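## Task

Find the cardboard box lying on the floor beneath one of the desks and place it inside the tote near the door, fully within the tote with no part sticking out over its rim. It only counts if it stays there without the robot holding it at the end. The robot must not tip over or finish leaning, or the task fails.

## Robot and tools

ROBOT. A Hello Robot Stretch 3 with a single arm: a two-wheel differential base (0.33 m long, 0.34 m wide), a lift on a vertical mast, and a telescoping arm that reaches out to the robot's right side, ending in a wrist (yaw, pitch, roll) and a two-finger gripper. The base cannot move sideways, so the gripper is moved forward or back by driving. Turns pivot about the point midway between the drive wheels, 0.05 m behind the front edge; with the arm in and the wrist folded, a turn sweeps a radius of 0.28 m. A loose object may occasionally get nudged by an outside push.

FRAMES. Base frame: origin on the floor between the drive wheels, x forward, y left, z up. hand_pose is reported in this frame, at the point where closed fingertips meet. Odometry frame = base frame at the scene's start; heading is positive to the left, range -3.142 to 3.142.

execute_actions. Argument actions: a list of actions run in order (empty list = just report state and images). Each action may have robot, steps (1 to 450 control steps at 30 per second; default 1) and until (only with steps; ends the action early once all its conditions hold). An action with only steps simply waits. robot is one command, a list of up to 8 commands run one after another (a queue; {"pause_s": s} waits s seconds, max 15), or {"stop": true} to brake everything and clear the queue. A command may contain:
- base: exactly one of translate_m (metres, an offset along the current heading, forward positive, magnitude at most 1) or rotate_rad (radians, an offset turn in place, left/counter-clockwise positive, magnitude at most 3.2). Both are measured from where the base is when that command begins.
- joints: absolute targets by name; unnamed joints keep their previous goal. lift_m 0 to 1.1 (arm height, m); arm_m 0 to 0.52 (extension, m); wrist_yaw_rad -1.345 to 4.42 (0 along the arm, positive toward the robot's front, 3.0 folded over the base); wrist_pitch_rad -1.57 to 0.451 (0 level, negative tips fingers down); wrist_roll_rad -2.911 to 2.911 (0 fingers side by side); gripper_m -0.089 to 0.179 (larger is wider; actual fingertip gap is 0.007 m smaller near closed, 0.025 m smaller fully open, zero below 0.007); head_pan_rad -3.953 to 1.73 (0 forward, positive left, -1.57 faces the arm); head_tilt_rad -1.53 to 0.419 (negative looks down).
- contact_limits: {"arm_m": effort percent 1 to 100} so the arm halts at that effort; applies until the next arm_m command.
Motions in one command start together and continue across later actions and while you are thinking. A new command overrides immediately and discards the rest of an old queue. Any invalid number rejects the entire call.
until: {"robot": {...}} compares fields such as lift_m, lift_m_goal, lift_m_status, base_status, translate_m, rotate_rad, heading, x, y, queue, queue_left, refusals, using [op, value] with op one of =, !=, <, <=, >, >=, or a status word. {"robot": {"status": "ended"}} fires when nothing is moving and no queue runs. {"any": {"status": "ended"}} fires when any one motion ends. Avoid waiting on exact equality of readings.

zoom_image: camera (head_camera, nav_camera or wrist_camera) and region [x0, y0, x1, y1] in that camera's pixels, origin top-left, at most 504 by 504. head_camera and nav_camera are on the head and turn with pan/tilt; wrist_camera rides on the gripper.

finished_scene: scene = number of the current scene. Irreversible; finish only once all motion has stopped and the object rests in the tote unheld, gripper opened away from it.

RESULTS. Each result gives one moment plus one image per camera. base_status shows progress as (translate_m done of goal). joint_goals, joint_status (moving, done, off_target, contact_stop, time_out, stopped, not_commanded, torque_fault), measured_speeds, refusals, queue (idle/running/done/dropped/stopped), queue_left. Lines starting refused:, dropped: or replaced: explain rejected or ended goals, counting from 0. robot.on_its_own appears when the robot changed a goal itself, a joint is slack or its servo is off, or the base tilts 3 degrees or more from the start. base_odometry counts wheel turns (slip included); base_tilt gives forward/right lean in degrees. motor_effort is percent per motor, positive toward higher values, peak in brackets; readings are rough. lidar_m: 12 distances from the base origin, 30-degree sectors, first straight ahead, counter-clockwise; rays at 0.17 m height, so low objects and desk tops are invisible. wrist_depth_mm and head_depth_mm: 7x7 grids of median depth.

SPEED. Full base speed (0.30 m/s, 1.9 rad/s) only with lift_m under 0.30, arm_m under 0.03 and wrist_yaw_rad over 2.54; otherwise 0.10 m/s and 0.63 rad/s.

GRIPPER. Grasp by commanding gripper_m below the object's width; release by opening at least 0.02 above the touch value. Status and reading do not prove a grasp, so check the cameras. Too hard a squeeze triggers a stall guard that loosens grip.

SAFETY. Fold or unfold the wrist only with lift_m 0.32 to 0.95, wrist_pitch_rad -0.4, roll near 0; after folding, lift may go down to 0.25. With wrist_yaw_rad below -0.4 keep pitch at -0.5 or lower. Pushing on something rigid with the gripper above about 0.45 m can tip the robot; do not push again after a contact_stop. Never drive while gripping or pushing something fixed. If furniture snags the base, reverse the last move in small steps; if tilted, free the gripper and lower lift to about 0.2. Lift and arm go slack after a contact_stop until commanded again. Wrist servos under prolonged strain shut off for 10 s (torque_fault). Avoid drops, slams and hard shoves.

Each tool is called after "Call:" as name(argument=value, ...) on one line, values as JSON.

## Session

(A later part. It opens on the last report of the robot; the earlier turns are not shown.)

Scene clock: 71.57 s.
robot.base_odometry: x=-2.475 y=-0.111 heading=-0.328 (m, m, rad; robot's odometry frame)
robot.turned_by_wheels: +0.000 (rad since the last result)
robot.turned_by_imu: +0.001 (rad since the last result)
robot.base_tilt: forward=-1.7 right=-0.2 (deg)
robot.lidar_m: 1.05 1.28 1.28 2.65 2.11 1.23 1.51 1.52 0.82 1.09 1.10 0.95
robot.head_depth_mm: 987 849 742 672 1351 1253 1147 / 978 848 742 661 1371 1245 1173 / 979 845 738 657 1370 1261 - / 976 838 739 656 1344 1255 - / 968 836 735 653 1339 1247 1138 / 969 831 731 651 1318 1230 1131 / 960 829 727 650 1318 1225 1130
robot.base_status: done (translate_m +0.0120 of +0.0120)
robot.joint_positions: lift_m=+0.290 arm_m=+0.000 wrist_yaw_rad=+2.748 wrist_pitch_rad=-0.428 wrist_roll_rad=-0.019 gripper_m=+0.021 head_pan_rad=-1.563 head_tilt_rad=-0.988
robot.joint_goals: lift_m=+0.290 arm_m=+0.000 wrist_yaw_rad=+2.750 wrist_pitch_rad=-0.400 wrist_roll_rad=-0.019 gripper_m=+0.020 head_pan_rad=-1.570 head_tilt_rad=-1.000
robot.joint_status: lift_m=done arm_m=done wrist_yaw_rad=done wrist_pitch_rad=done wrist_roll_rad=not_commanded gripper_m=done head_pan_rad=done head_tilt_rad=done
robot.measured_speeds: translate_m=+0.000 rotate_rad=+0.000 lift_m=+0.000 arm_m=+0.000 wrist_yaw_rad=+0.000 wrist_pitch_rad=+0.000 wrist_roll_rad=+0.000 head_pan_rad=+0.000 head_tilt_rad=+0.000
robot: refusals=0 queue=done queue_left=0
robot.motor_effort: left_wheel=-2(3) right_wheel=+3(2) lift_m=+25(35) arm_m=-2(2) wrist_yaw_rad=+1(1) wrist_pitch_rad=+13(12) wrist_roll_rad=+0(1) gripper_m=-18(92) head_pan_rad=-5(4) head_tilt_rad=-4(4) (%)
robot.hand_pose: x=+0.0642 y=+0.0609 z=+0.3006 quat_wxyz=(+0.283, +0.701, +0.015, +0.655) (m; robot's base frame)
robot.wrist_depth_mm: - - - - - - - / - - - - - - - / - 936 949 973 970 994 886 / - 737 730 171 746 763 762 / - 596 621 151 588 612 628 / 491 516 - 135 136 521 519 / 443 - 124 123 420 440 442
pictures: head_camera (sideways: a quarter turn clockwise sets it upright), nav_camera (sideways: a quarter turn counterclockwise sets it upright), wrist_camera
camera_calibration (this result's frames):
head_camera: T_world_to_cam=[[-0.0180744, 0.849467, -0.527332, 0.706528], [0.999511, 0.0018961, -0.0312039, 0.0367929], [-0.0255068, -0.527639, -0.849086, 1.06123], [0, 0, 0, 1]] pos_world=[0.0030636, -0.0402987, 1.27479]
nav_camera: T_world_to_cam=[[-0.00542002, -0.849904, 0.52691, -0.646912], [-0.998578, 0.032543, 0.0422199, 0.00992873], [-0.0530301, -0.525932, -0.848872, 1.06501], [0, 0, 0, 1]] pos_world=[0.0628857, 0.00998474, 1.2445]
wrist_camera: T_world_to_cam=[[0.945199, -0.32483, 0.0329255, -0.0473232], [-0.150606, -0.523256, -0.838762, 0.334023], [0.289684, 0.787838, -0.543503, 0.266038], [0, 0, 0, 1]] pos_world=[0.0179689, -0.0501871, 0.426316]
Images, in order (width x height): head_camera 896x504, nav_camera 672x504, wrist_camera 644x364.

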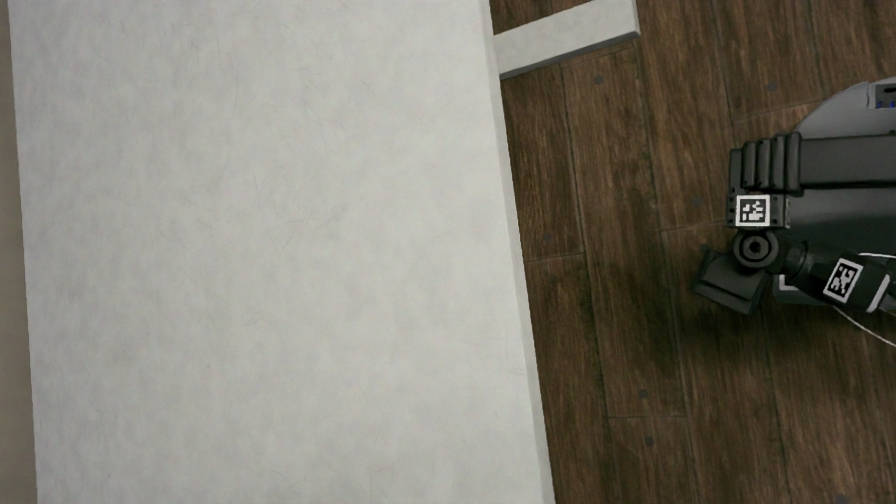

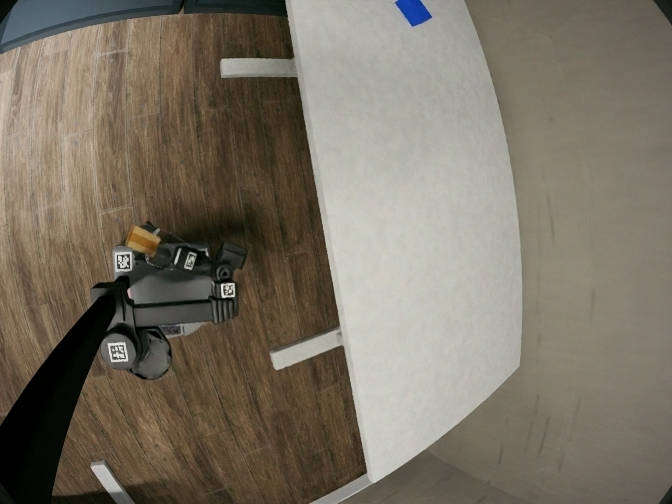

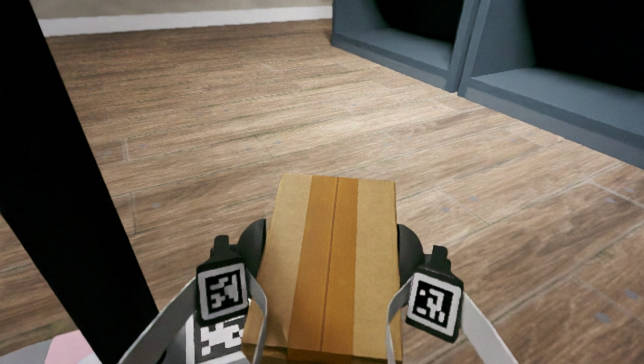

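Retrace, cutting slightly.

Call:
execute_actions(actions=[{"robot":[{"base":{"rotate_rad":1.445},"joints":{"head_pan_rad":0,"head_tilt_rad":-0.6}},{"base":{"translate_m":1.0}},{"base":{"translate_m":1.0}},{"base":{"translate_m":0.27}},{"base":{"rotate_rad":-1.3}}],"steps":450,"until":{"robot":{"status":"ended"}}},{"steps":300,"until":{"robot":{"status":"ended"}}}])

Scene clock: 89.47 s.
robot.base_odometry: x=-1.481 y=+1.930 heading=-0.183 (m, m, rad; robot's odometry frame)
robot.turned_by_wheels: +0.145 (rad since the last result)
robot.turned_by_imu: +0.150 (rad since the last result)
robot.base_tilt: forward=-1.8 right=-0.2 (deg)
robot.lidar_m: 2.09 0.74 0.53 0.51 0.53 0.70 1.77 2.26 3.02 2.29 0.58 0.62
robot.head_depth_mm: 2318 2534 2795 2253 1797 1297 1235 / 2296 2544 2750 2215 1788 1491 1282 / 2289 2535 2733 2213 1758 1480 1273 / 2286 2553 2732 2198 1770 1479 1274 / 2275 2508 2734 2175 1749 1468 1271 / 2267 2505 2692 2174 1751 1474 1260 / 1868 1925 1925 1950 1717 1458 1263
robot.base_status: done (rotate_rad -1.2999 of -1.3000)
robot.joint_positions: lift_m=+0.290 arm_m=+0.000 wrist_yaw_rad=+2.749 wrist_pitch_rad=-0.428 wrist_roll_rad=-0.019 gripper_m=+0.021 head_pan_rad=-0.007 head_tilt_rad=-0.605
robot.joint_goals: lift_m=+0.290 arm_m=+0.000 wrist_yaw_rad=+2.750 wrist_pitch_rad=-0.400 wrist_roll_rad=-0.019 gripper_m=+0.020 head_pan_rad=+0.000 head_tilt_rad=-0.600
robot.joint_status: lift_m=done arm_m=done wrist_yaw_rad=done wrist_pitch_rad=done wrist_roll_rad=not_commanded gripper_m=done head_pan_rad=done head_tilt_rad=done
robot.measured_speeds: translate_m=+0.000 rotate_rad=+0.000 lift_m=+0.000 arm_m=+0.000 wrist_yaw_rad=+0.000 wrist_pitch_rad=+0.000 wrist_roll_rad=+0.000 head_pan_rad=+0.000 head_tilt_rad=+0.000
robot: refusals=0 queue=done queue_left=0
robot.motor_effort: left_wheel=+0(7) right_wheel=-3(11) lift_m=+26(26) arm_m=-2(2) wrist_yaw_rad=+0(1) wrist_pitch_rad=+13(13) wrist_roll_rad=+0(0) gripper_m=-18(18) head_pan_rad=+5(54) head_tilt_rad=+2(19) (%)
robot.hand_pose: x=+0.0641 y=+0.0609 z=+0.3006 quat_wxyz=(+0.282, +0.701, +0.015, +0.655) (m; robot's base frame)
robot.wrist_depth_mm: 430 461 496 547 607 681 776 / 467 495 536 598 665 745 844 / - 532 597 649 732 807 917 / - 571 624 172 739 768 766 / - 592 627 151 581 610 623 / 490 523 - 136 135 513 519 / 450 - 124 123 422 442 453
pictures: head_camera (sideways: a quarter turn clockwise sets it upright), nav_camera (sideways: a quarter turn counterclockwise sets it upright), wrist_camera
camera_calibration (this result's frames):
head_camera: T_world_to_cam=[[-0.59091, -0.00751938, -0.806703, 1.07407], [0.0238755, 0.999356, -0.026804, 0.0370307], [0.806384, -0.0350992, -0.590349, 0.719667], [0, 0, 0, 1]] pos_world=[0.0534648, -0.00367073, 1.2923]
nav_camera: T_world_to_cam=[[0.591144, -0.0159798, 0.806407, -1.01476], [-0.0599191, -0.997911, 0.0241496, 0.0277117], [0.804337, -0.0625951, -0.590867, 0.724246], [0, 0, 0, 1]] pos_world=[0.0189936, 0.0567723, 1.24558]
wrist_camera: T_world_to_cam=[[0.945421, -0.324182, 0.0329263, -0.0472295], [-0.150245, -0.523354, -0.838765, 0.334011], [0.289145, 0.78804, -0.543497, 0.266065], [0, 0, 0, 1]] pos_world=[0.0179038, -0.0501747, 0.426317]
Images, in order (width x height): head_camera 896x504, nav_camera 672x504, wrist_camera 644x364.

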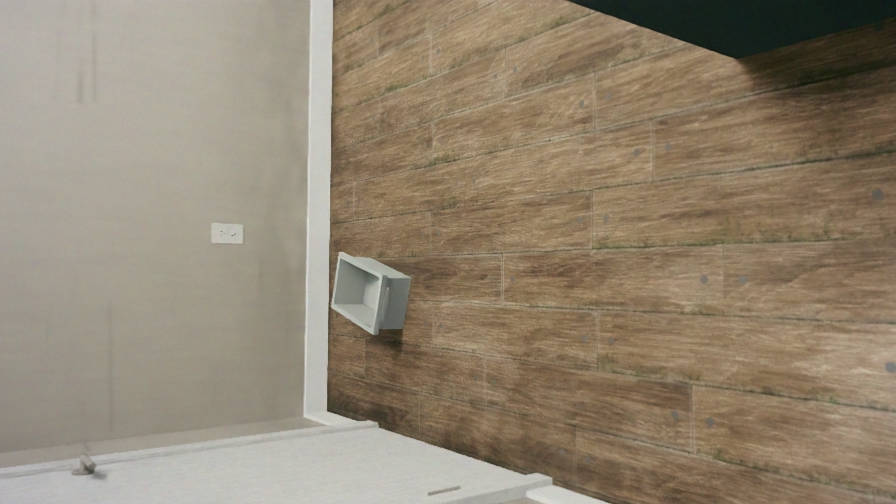

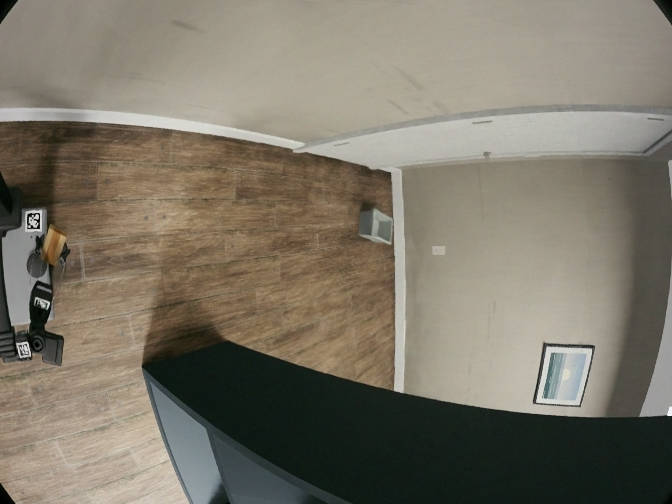

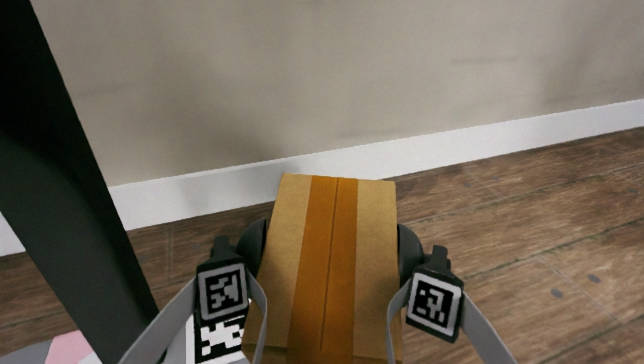

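Call:
execute_actions(actions=[{"robot":[{"base":{"rotate_rad":0.08}},{"base":{"translate_m":1.0}},{"base":{"translate_m":0.55}},{"base":{"rotate_rad":1.42},"joints":{"head_pan_rad":-1.57,"head_tilt_rad":-1.0}},{"joints":{"lift_m":0.35}},{"joints":{"wrist_yaw_rad":0}},{"joints":{"wrist_pitch_rad":-0.7,"lift_m":0.3}}],"steps":450,"until":{"robot":{"status":"ended"}}},{"steps":300,"until":{"robot":{"status":"ended"}}}])

Scene clock: 106.83 s.
robot.base_odometry: x=+0.061 y=+1.771 heading=+1.317 (m, m, rad; robot's odometry frame)
robot.turned_by_wheels: +1.500 (rad since the last result)
robot.turned_by_imu: +1.513 (rad since the last result)
robot.base_tilt: forward=-1.6 right=-0.2 (deg)
robot.lidar_m: 0.40 0.41 0.55 1.19 0.89 0.92 2.01 1.62 1.09 1.01 0.64 0.43
robot.head_depth_mm: 1043 1249 1549 1531 1377 1253 1148 / 1039 1234 1535 1523 1372 1250 1173 / 1026 1224 1513 1521 1362 1262 - / 1015 1210 1496 1520 1363 1213 - / 1009 1193 1469 1505 1340 1231 1129 / 1001 1184 1455 1508 1353 1230 1131 / 996 1179 1437 1507 1355 1228 1126
robot.base_status: done (rotate_rad +1.4199 of +1.4200)
robot.joint_positions: lift_m=+0.300 arm_m=+0.000 wrist_yaw_rad=+0.002 wrist_pitch_rad=-0.717 wrist_roll_rad=-0.019 gripper_m=+0.021 head_pan_rad=-1.563 head_tilt_rad=-0.988
robot.joint_goals: lift_m=+0.300 arm_m=+0.000 wrist_yaw_rad=+0.000 wrist_pitch_rad=-0.700 wrist_roll_rad=-0.019 gripper_m=+0.020 head_pan_rad=-1.570 head_tilt_rad=-1.000
robot.joint_status: lift_m=done arm_m=done wrist_yaw_rad=done wrist_pitch_rad=done wrist_roll_rad=not_commanded gripper_m=done head_pan_rad=done head_tilt_rad=done
robot.measured_speeds: translate_m=+0.000 rotate_rad=+0.000 lift_m=+0.000 arm_m=+0.000 wrist_yaw_rad=+0.000 wrist_pitch_rad=+0.000 wrist_roll_rad=+0.000 head_pan_rad=+0.000 head_tilt_rad=+0.000
robot: refusals=0 queue=done queue_left=0
robot.motor_effort: left_wheel=-3(9) right_wheel=+2(10) lift_m=+26(38) arm_m=-2(2) wrist_yaw_rad=-1(3) wrist_pitch_rad=+8(14) wrist_roll_rad=+0(0) gripper_m=-17(18) head_pan_rad=-5(54) head_tilt_rad=-3(20) (%)
robot.hand_pose: x=-0.0213 y=-0.3226 z=+0.2523 quat_wxyz=(+0.669, +0.251, -0.655, -0.245) (m; robot's base frame)
robot.wrist_depth_mm: 606 742 755 743 748 769 777 / 592 684 693 545 664 693 697 / 557 581 555 577 579 601 605 / 512 512 399 171 502 509 521 / 450 459 442 152 448 457 459 / 409 404 - 136 136 406 415 / 369 371 357 123 357 373 372
pictures: head_camera (sideways: a quarter turn clockwise sets it upright), nav_camera (sideways: a quarter turn counterclockwise sets it upright), wrist_camera
camera_calibration (this result's frames):
head_camera: T_world_to_cam=[[-0.0183189, 0.849456, -0.527341, 0.706541], [0.999511, 0.00218353, -0.0312039, 0.0367928], [-0.0253549, -0.527655, -0.84908, 1.06122], [0, 0, 0, 1]] pos_world=[0.00307521, -0.0402999, 1.2748]
nav_camera: T_world_to_cam=[[-0.00517539, -0.8499, 0.526919, -0.646925], [-0.998588, 0.0322559, 0.0422195, 0.00992933], [-0.0528786, -0.525956, -0.848866, 1.065], [0, 0, 0, 1]] pos_world=[0.0628828, 0.0100005, 1.2445]
wrist_camera: T_world_to_cam=[[-0.997424, -0.0703763, 0.0138989, -0.043912], [-0.0624931, 0.757316, -0.650052, 0.447361], [0.0352223, -0.649245, -0.759763, 0.152327], [0, 0, 0, 1]] pos_world=[-0.0212073, -0.242986, 0.40715]
Images, in order (width x height): head_camera 896x504, nav_camera 672x504, wrist_camera 644x364.

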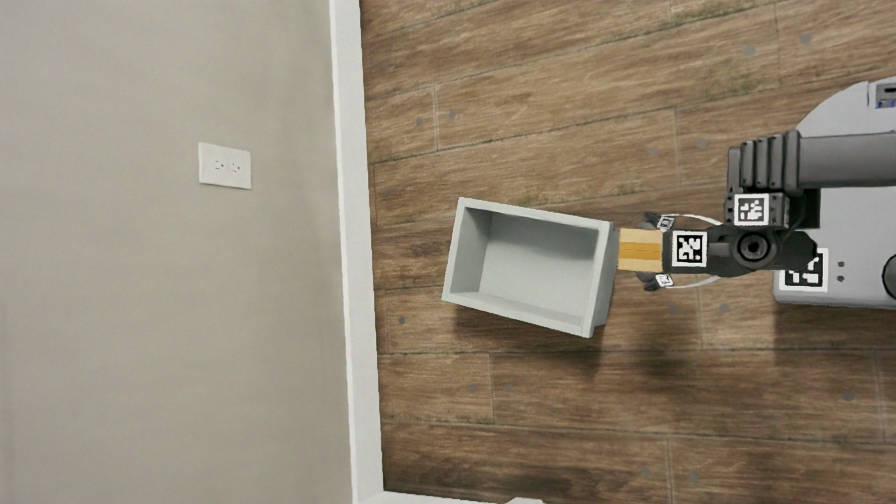

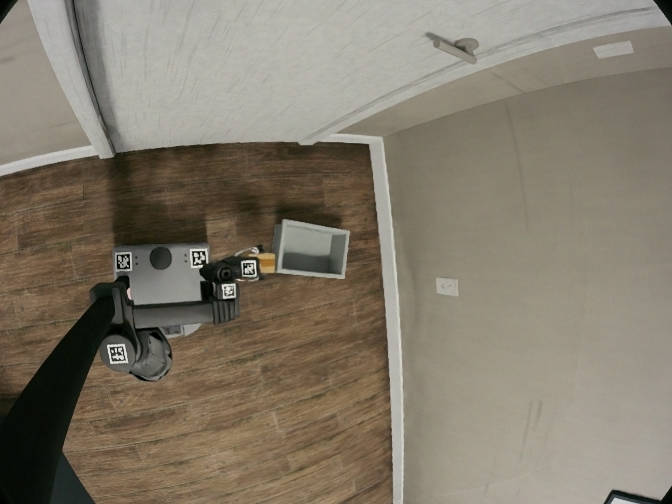

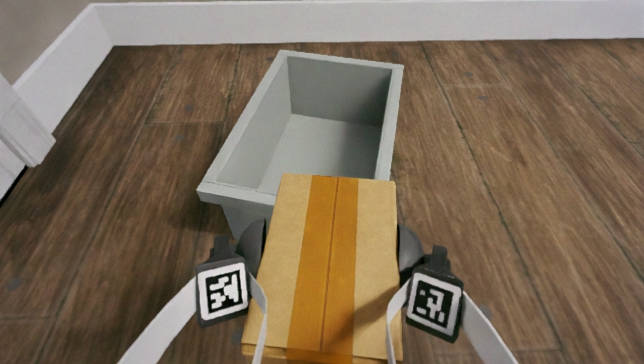

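Call:
execute_actions(actions=[{"robot":[{"base":{"translate_m":0.05},"joints":{"arm_m":0.33,"wrist_yaw_rad":-0.2,"lift_m":0.27}},{"joints":{"lift_m":0.17}}],"steps":450,"until":{"robot":{"status":"ended"}}}])

Scene clock: 112.57 s.
robot.base_odometry: x=+0.074 y=+1.819 heading=+1.317 (m, m, rad; robot's odometry frame)
robot.turned_by_wheels: +0.000 (rad since the last result)
robot.turned_by_imu: +0.000 (rad since the last result)
robot.base_tilt: forward=-1.7 right=-0.4 (deg)
robot.lidar_m: 0.35 0.36 0.48 1.05 0.94 0.92 2.03 1.61 1.08 1.01 0.57 0.38
robot.head_depth_mm: 1039 1244 1541 1535 1382 1255 1148 / 1029 1232 1531 1531 1369 1245 1171 / 1022 1213 1511 1523 1352 1254 - / 1012 1201 1492 1531 1318 1245 - / 1003 1188 1462 1507 1340 1237 1134 / 993 1181 1443 1498 1356 1236 1138 / 991 1168 1423 1455 1330 1230 1129
robot.base_status: done (translate_m +0.0500 of +0.0500)
robot.joint_positions: lift_m=+0.170 arm_m=+0.330 wrist_yaw_rad=-0.200 wrist_pitch_rad=-0.717 wrist_roll_rad=-0.019 gripper_m=+0.021 head_pan_rad=-1.563 head_tilt_rad=-0.988
robot.joint_goals: lift_m=+0.170 arm_m=+0.330 wrist_yaw_rad=-0.200 wrist_pitch_rad=-0.700 wrist_roll_rad=-0.019 gripper_m=+0.020 head_pan_rad=-1.570 head_tilt_rad=-1.000
robot.joint_status: lift_m=done arm_m=done wrist_yaw_rad=done wrist_pitch_rad=done wrist_roll_rad=not_commanded gripper_m=done head_pan_rad=done head_tilt_rad=done
robot.measured_speeds: translate_m=+0.000 rotate_rad=+0.000 lift_m=+0.000 arm_m=+0.000 wrist_yaw_rad=+0.000 wrist_pitch_rad=+0.000 wrist_roll_rad=+0.000 head_pan_rad=+0.000 head_tilt_rad=+0.000
robot: refusals=0 queue=done queue_left=0
robot.motor_effort: left_wheel=-3(4) right_wheel=+2(6) lift_m=+26(23) arm_m=+1(2) wrist_yaw_rad=+0(2) wrist_pitch_rad=+8(8) wrist_roll_rad=+1(0) gripper_m=-18(18) head_pan_rad=-5(5) head_tilt_rad=-3(3) (%)
robot.hand_pose: x=-0.0567 y=-0.6484 z=+0.1222 quat_wxyz=(+0.641, +0.184, -0.677, -0.312) (m; robot's base frame)
robot.wrist_depth_mm: 377 392 421 444 477 518 549 / 414 435 447 468 472 472 475 / 392 397 393 396 394 395 399 / 343 339 228 172 223 333 349 / 302 182 222 152 224 187 308 / 274 158 - 136 136 159 278 / 250 142 202 123 220 146 252
pictures: head_camera (sideways: a quarter turn clockwise sets it upright), nav_camera (sideways: a quarter turn counterclockwise sets it upright), wrist_camera
camera_calibration (this result's frames):
head_camera: T_world_to_cam=[[-0.0180548, 0.849462, -0.527341, 0.70654], [0.999511, 0.00187278, -0.0312039, 0.0367928], [-0.0255189, -0.527647, -0.84908, 1.06122], [0, 0, 0, 1]] pos_world=[0.00306268, -0.0402989, 1.2748]
nav_camera: T_world_to_cam=[[-0.00543962, -0.849898, 0.526919, -0.646924], [-0.998577, 0.0325664, 0.0422195, 0.00992927], [-0.0530421, -0.52594, -0.848866, 1.065], [0, 0, 0, 1]] pos_world=[0.0628859, 0.00998283, 1.2445]
wrist_camera: T_world_to_cam=[[-0.991369, 0.130371, 0.0138486, 0.0301468], [0.0902124, 0.754987, -0.649505, 0.61443], [-0.0951321, -0.642649, -0.760231, -0.159913], [0, 0, 0, 1]] pos_world=[-0.0407555, -0.570585, 0.277086]
Images, in order (width x height): head_camera 896x504, nav_camera 672x504, wrist_camera 644x364.

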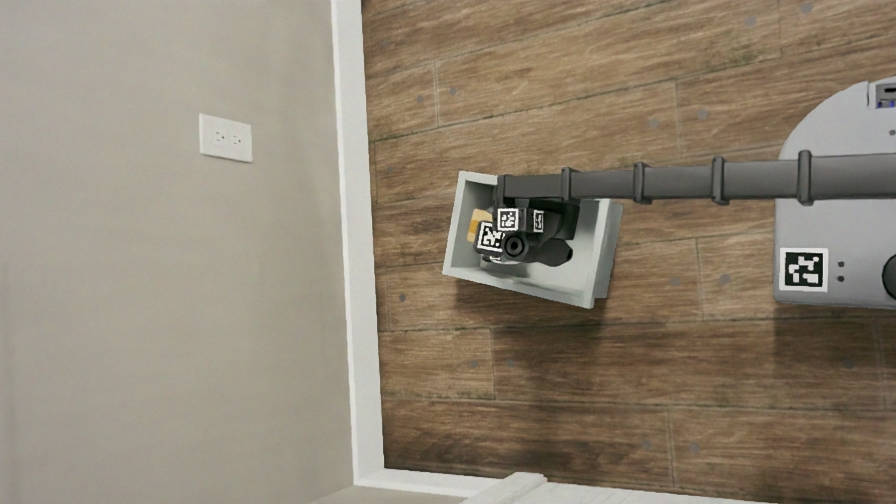

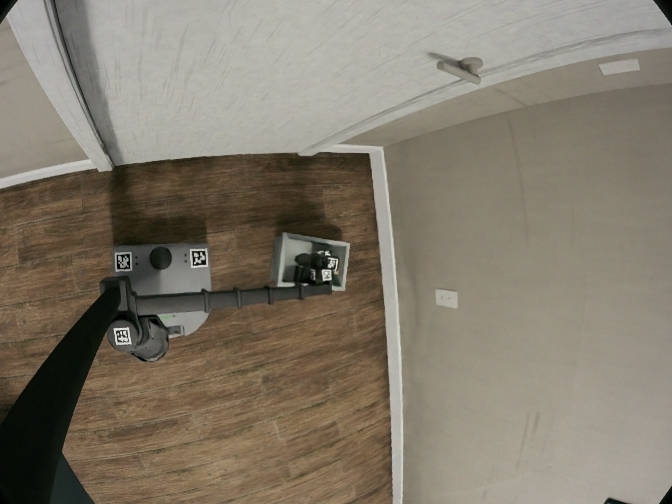

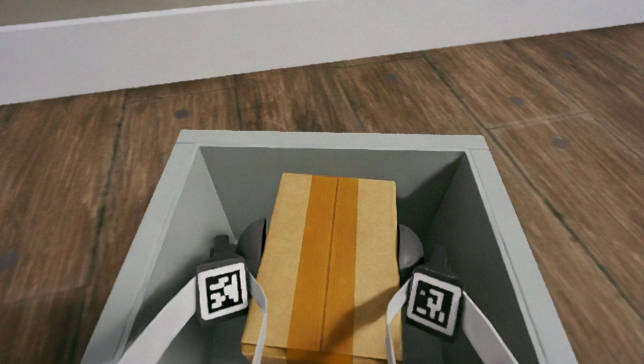

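Call:
execute_actions(actions=[{"robot":[{"joints":{"lift_m":0.103,"arm_m":0.32}},{"joints":{"gripper_m":0.095}},{"joints":{"lift_m":0.26}}],"steps":450,"until":{"robot":{"status":"ended"}}}])

Scene clock: 117.70 s.
robot.base_odometry: x=+0.074 y=+1.819 heading=+1.317 (m, m, rad; robot's odometry frame)
robot.turned_by_wheels: +0.000 (rad since the last result)
robot.turned_by_imu: +0.000 (rad since the last result)
robot.base_tilt: forward=-1.7 right=-0.2 (deg)
robot.lidar_m: 0.35 0.36 0.48 1.05 0.93 0.93 2.03 1.61 1.08 1.01 0.56 0.38
robot.head_depth_mm: 1042 1240 1546 1532 1371 1245 1144 / 1033 1230 1525 1522 1370 1250 1167 / 1023 1218 1501 1524 1335 1262 - / 1010 1200 1479 1533 1332 1238 - / 1005 1190 1461 1508 1336 1236 1138 / 996 1181 1445 1496 1353 1236 1134 / 985 1166 1423 1456 1335 1233 1128
robot.base_status: done (translate_m +0.0500 of +0.0500)
robot.joint_positions: lift_m=+0.260 arm_m=+0.320 wrist_yaw_rad=-0.200 wrist_pitch_rad=-0.715 wrist_roll_rad=-0.019 gripper_m=+0.095 head_pan_rad=-1.563 head_tilt_rad=-0.988
robot.joint_goals: lift_m=+0.260 arm_m=+0.320 wrist_yaw_rad=-0.200 wrist_pitch_rad=-0.700 wrist_roll_rad=-0.019 gripper_m=+0.095 head_pan_rad=-1.570 head_tilt_rad=-1.000
robot.joint_status: lift_m=done arm_m=done wrist_yaw_rad=done wrist_pitch_rad=done wrist_roll_rad=not_commanded gripper_m=done head_pan_rad=done head_tilt_rad=done
robot.measured_speeds: translate_m=+0.000 rotate_rad=+0.000 lift_m=+0.000 arm_m=+0.000 wrist_yaw_rad=+0.000 wrist_pitch_rad=+0.000 wrist_roll_rad=+0.000 head_pan_rad=+0.000 head_tilt_rad=+0.000
robot: refusals=0 queue=done queue_left=0
robot.motor_effort: left_wheel=-3(2) right_wheel=+2(2) lift_m=+33(34) arm_m=-2(2) wrist_yaw_rad=-2(0) wrist_pitch_rad=+7(8) wrist_roll_rad=+0(0) gripper_m=+0(82) head_pan_rad=-5(6) head_tilt_rad=-3(3) (%)
robot.hand_pose: x=-0.0568 y=-0.6392 z=+0.2123 quat_wxyz=(+0.641, +0.183, -0.677, -0.311) (m; robot's base frame)
robot.wrist_depth_mm: 390 415 442 475 505 544 590 / 436 463 493 524 563 601 616 / 471 506 526 532 542 532 530 / 460 458 461 458 456 467 466 / 407 405 324 302 300 411 411 / 366 366 356 361 353 367 366 / 331 329 308 290 313 329 335
pictures: head_camera (sideways: a quarter turn clockwise sets it upright), nav_camera (sideways: a quarter turn counterclockwise sets it upright), wrist_camera
camera_calibration (this result's frames):
head_camera: T_world_to_cam=[[-0.0180549, 0.849462, -0.527341, 0.706539], [0.999511, 0.00187291, -0.0312039, 0.0367928], [-0.0255188, -0.527647, -0.849081, 1.06122], [0, 0, 0, 1]] pos_world=[0.00306268, -0.0402989, 1.2748]
nav_camera: T_world_to_cam=[[-0.00543952, -0.849898, 0.526919, -0.646924], [-0.998577, 0.0325663, 0.0422195, 0.00992926], [-0.053042, -0.52594, -0.848866, 1.065], [0, 0, 0, 1]] pos_world=[0.0628859, 0.00998285, 1.2445]
wrist_camera: T_world_to_cam=[[-0.991347, 0.130519, 0.0139814, 0.0276747], [0.0900559, 0.753747, -0.650965, 0.665483], [-0.0955016, -0.644074, -0.758979, -0.0867411], [0, 0, 0, 1]] pos_world=[-0.0407793, -0.561085, 0.366985]
Images, in order (width x height): head_camera 896x504, nav_camera 672x504, wrist_camera 644x364.

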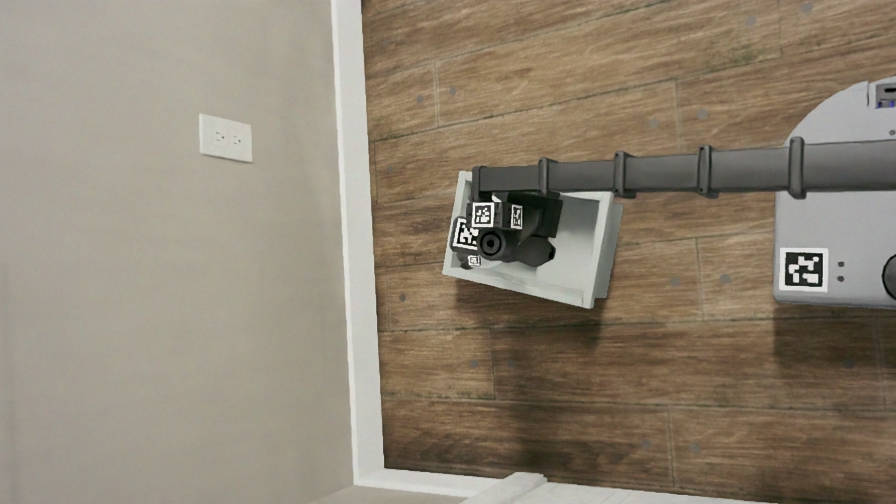

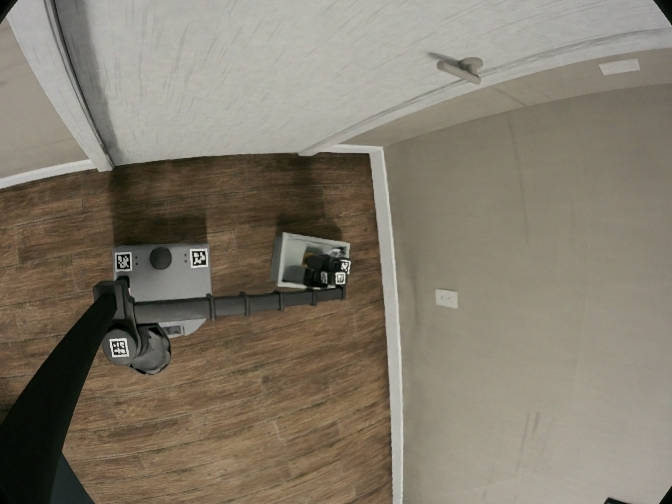

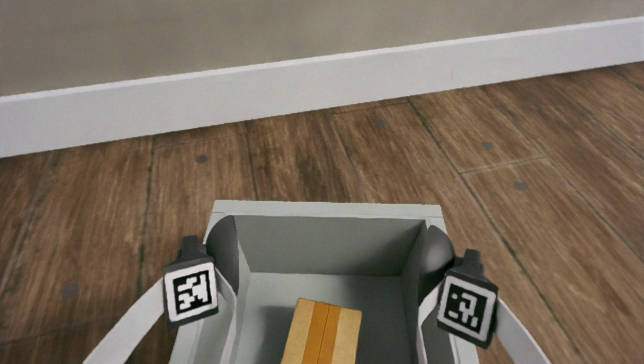

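Call:
finished_scene(scene=1)

The scene is finished: the task was done.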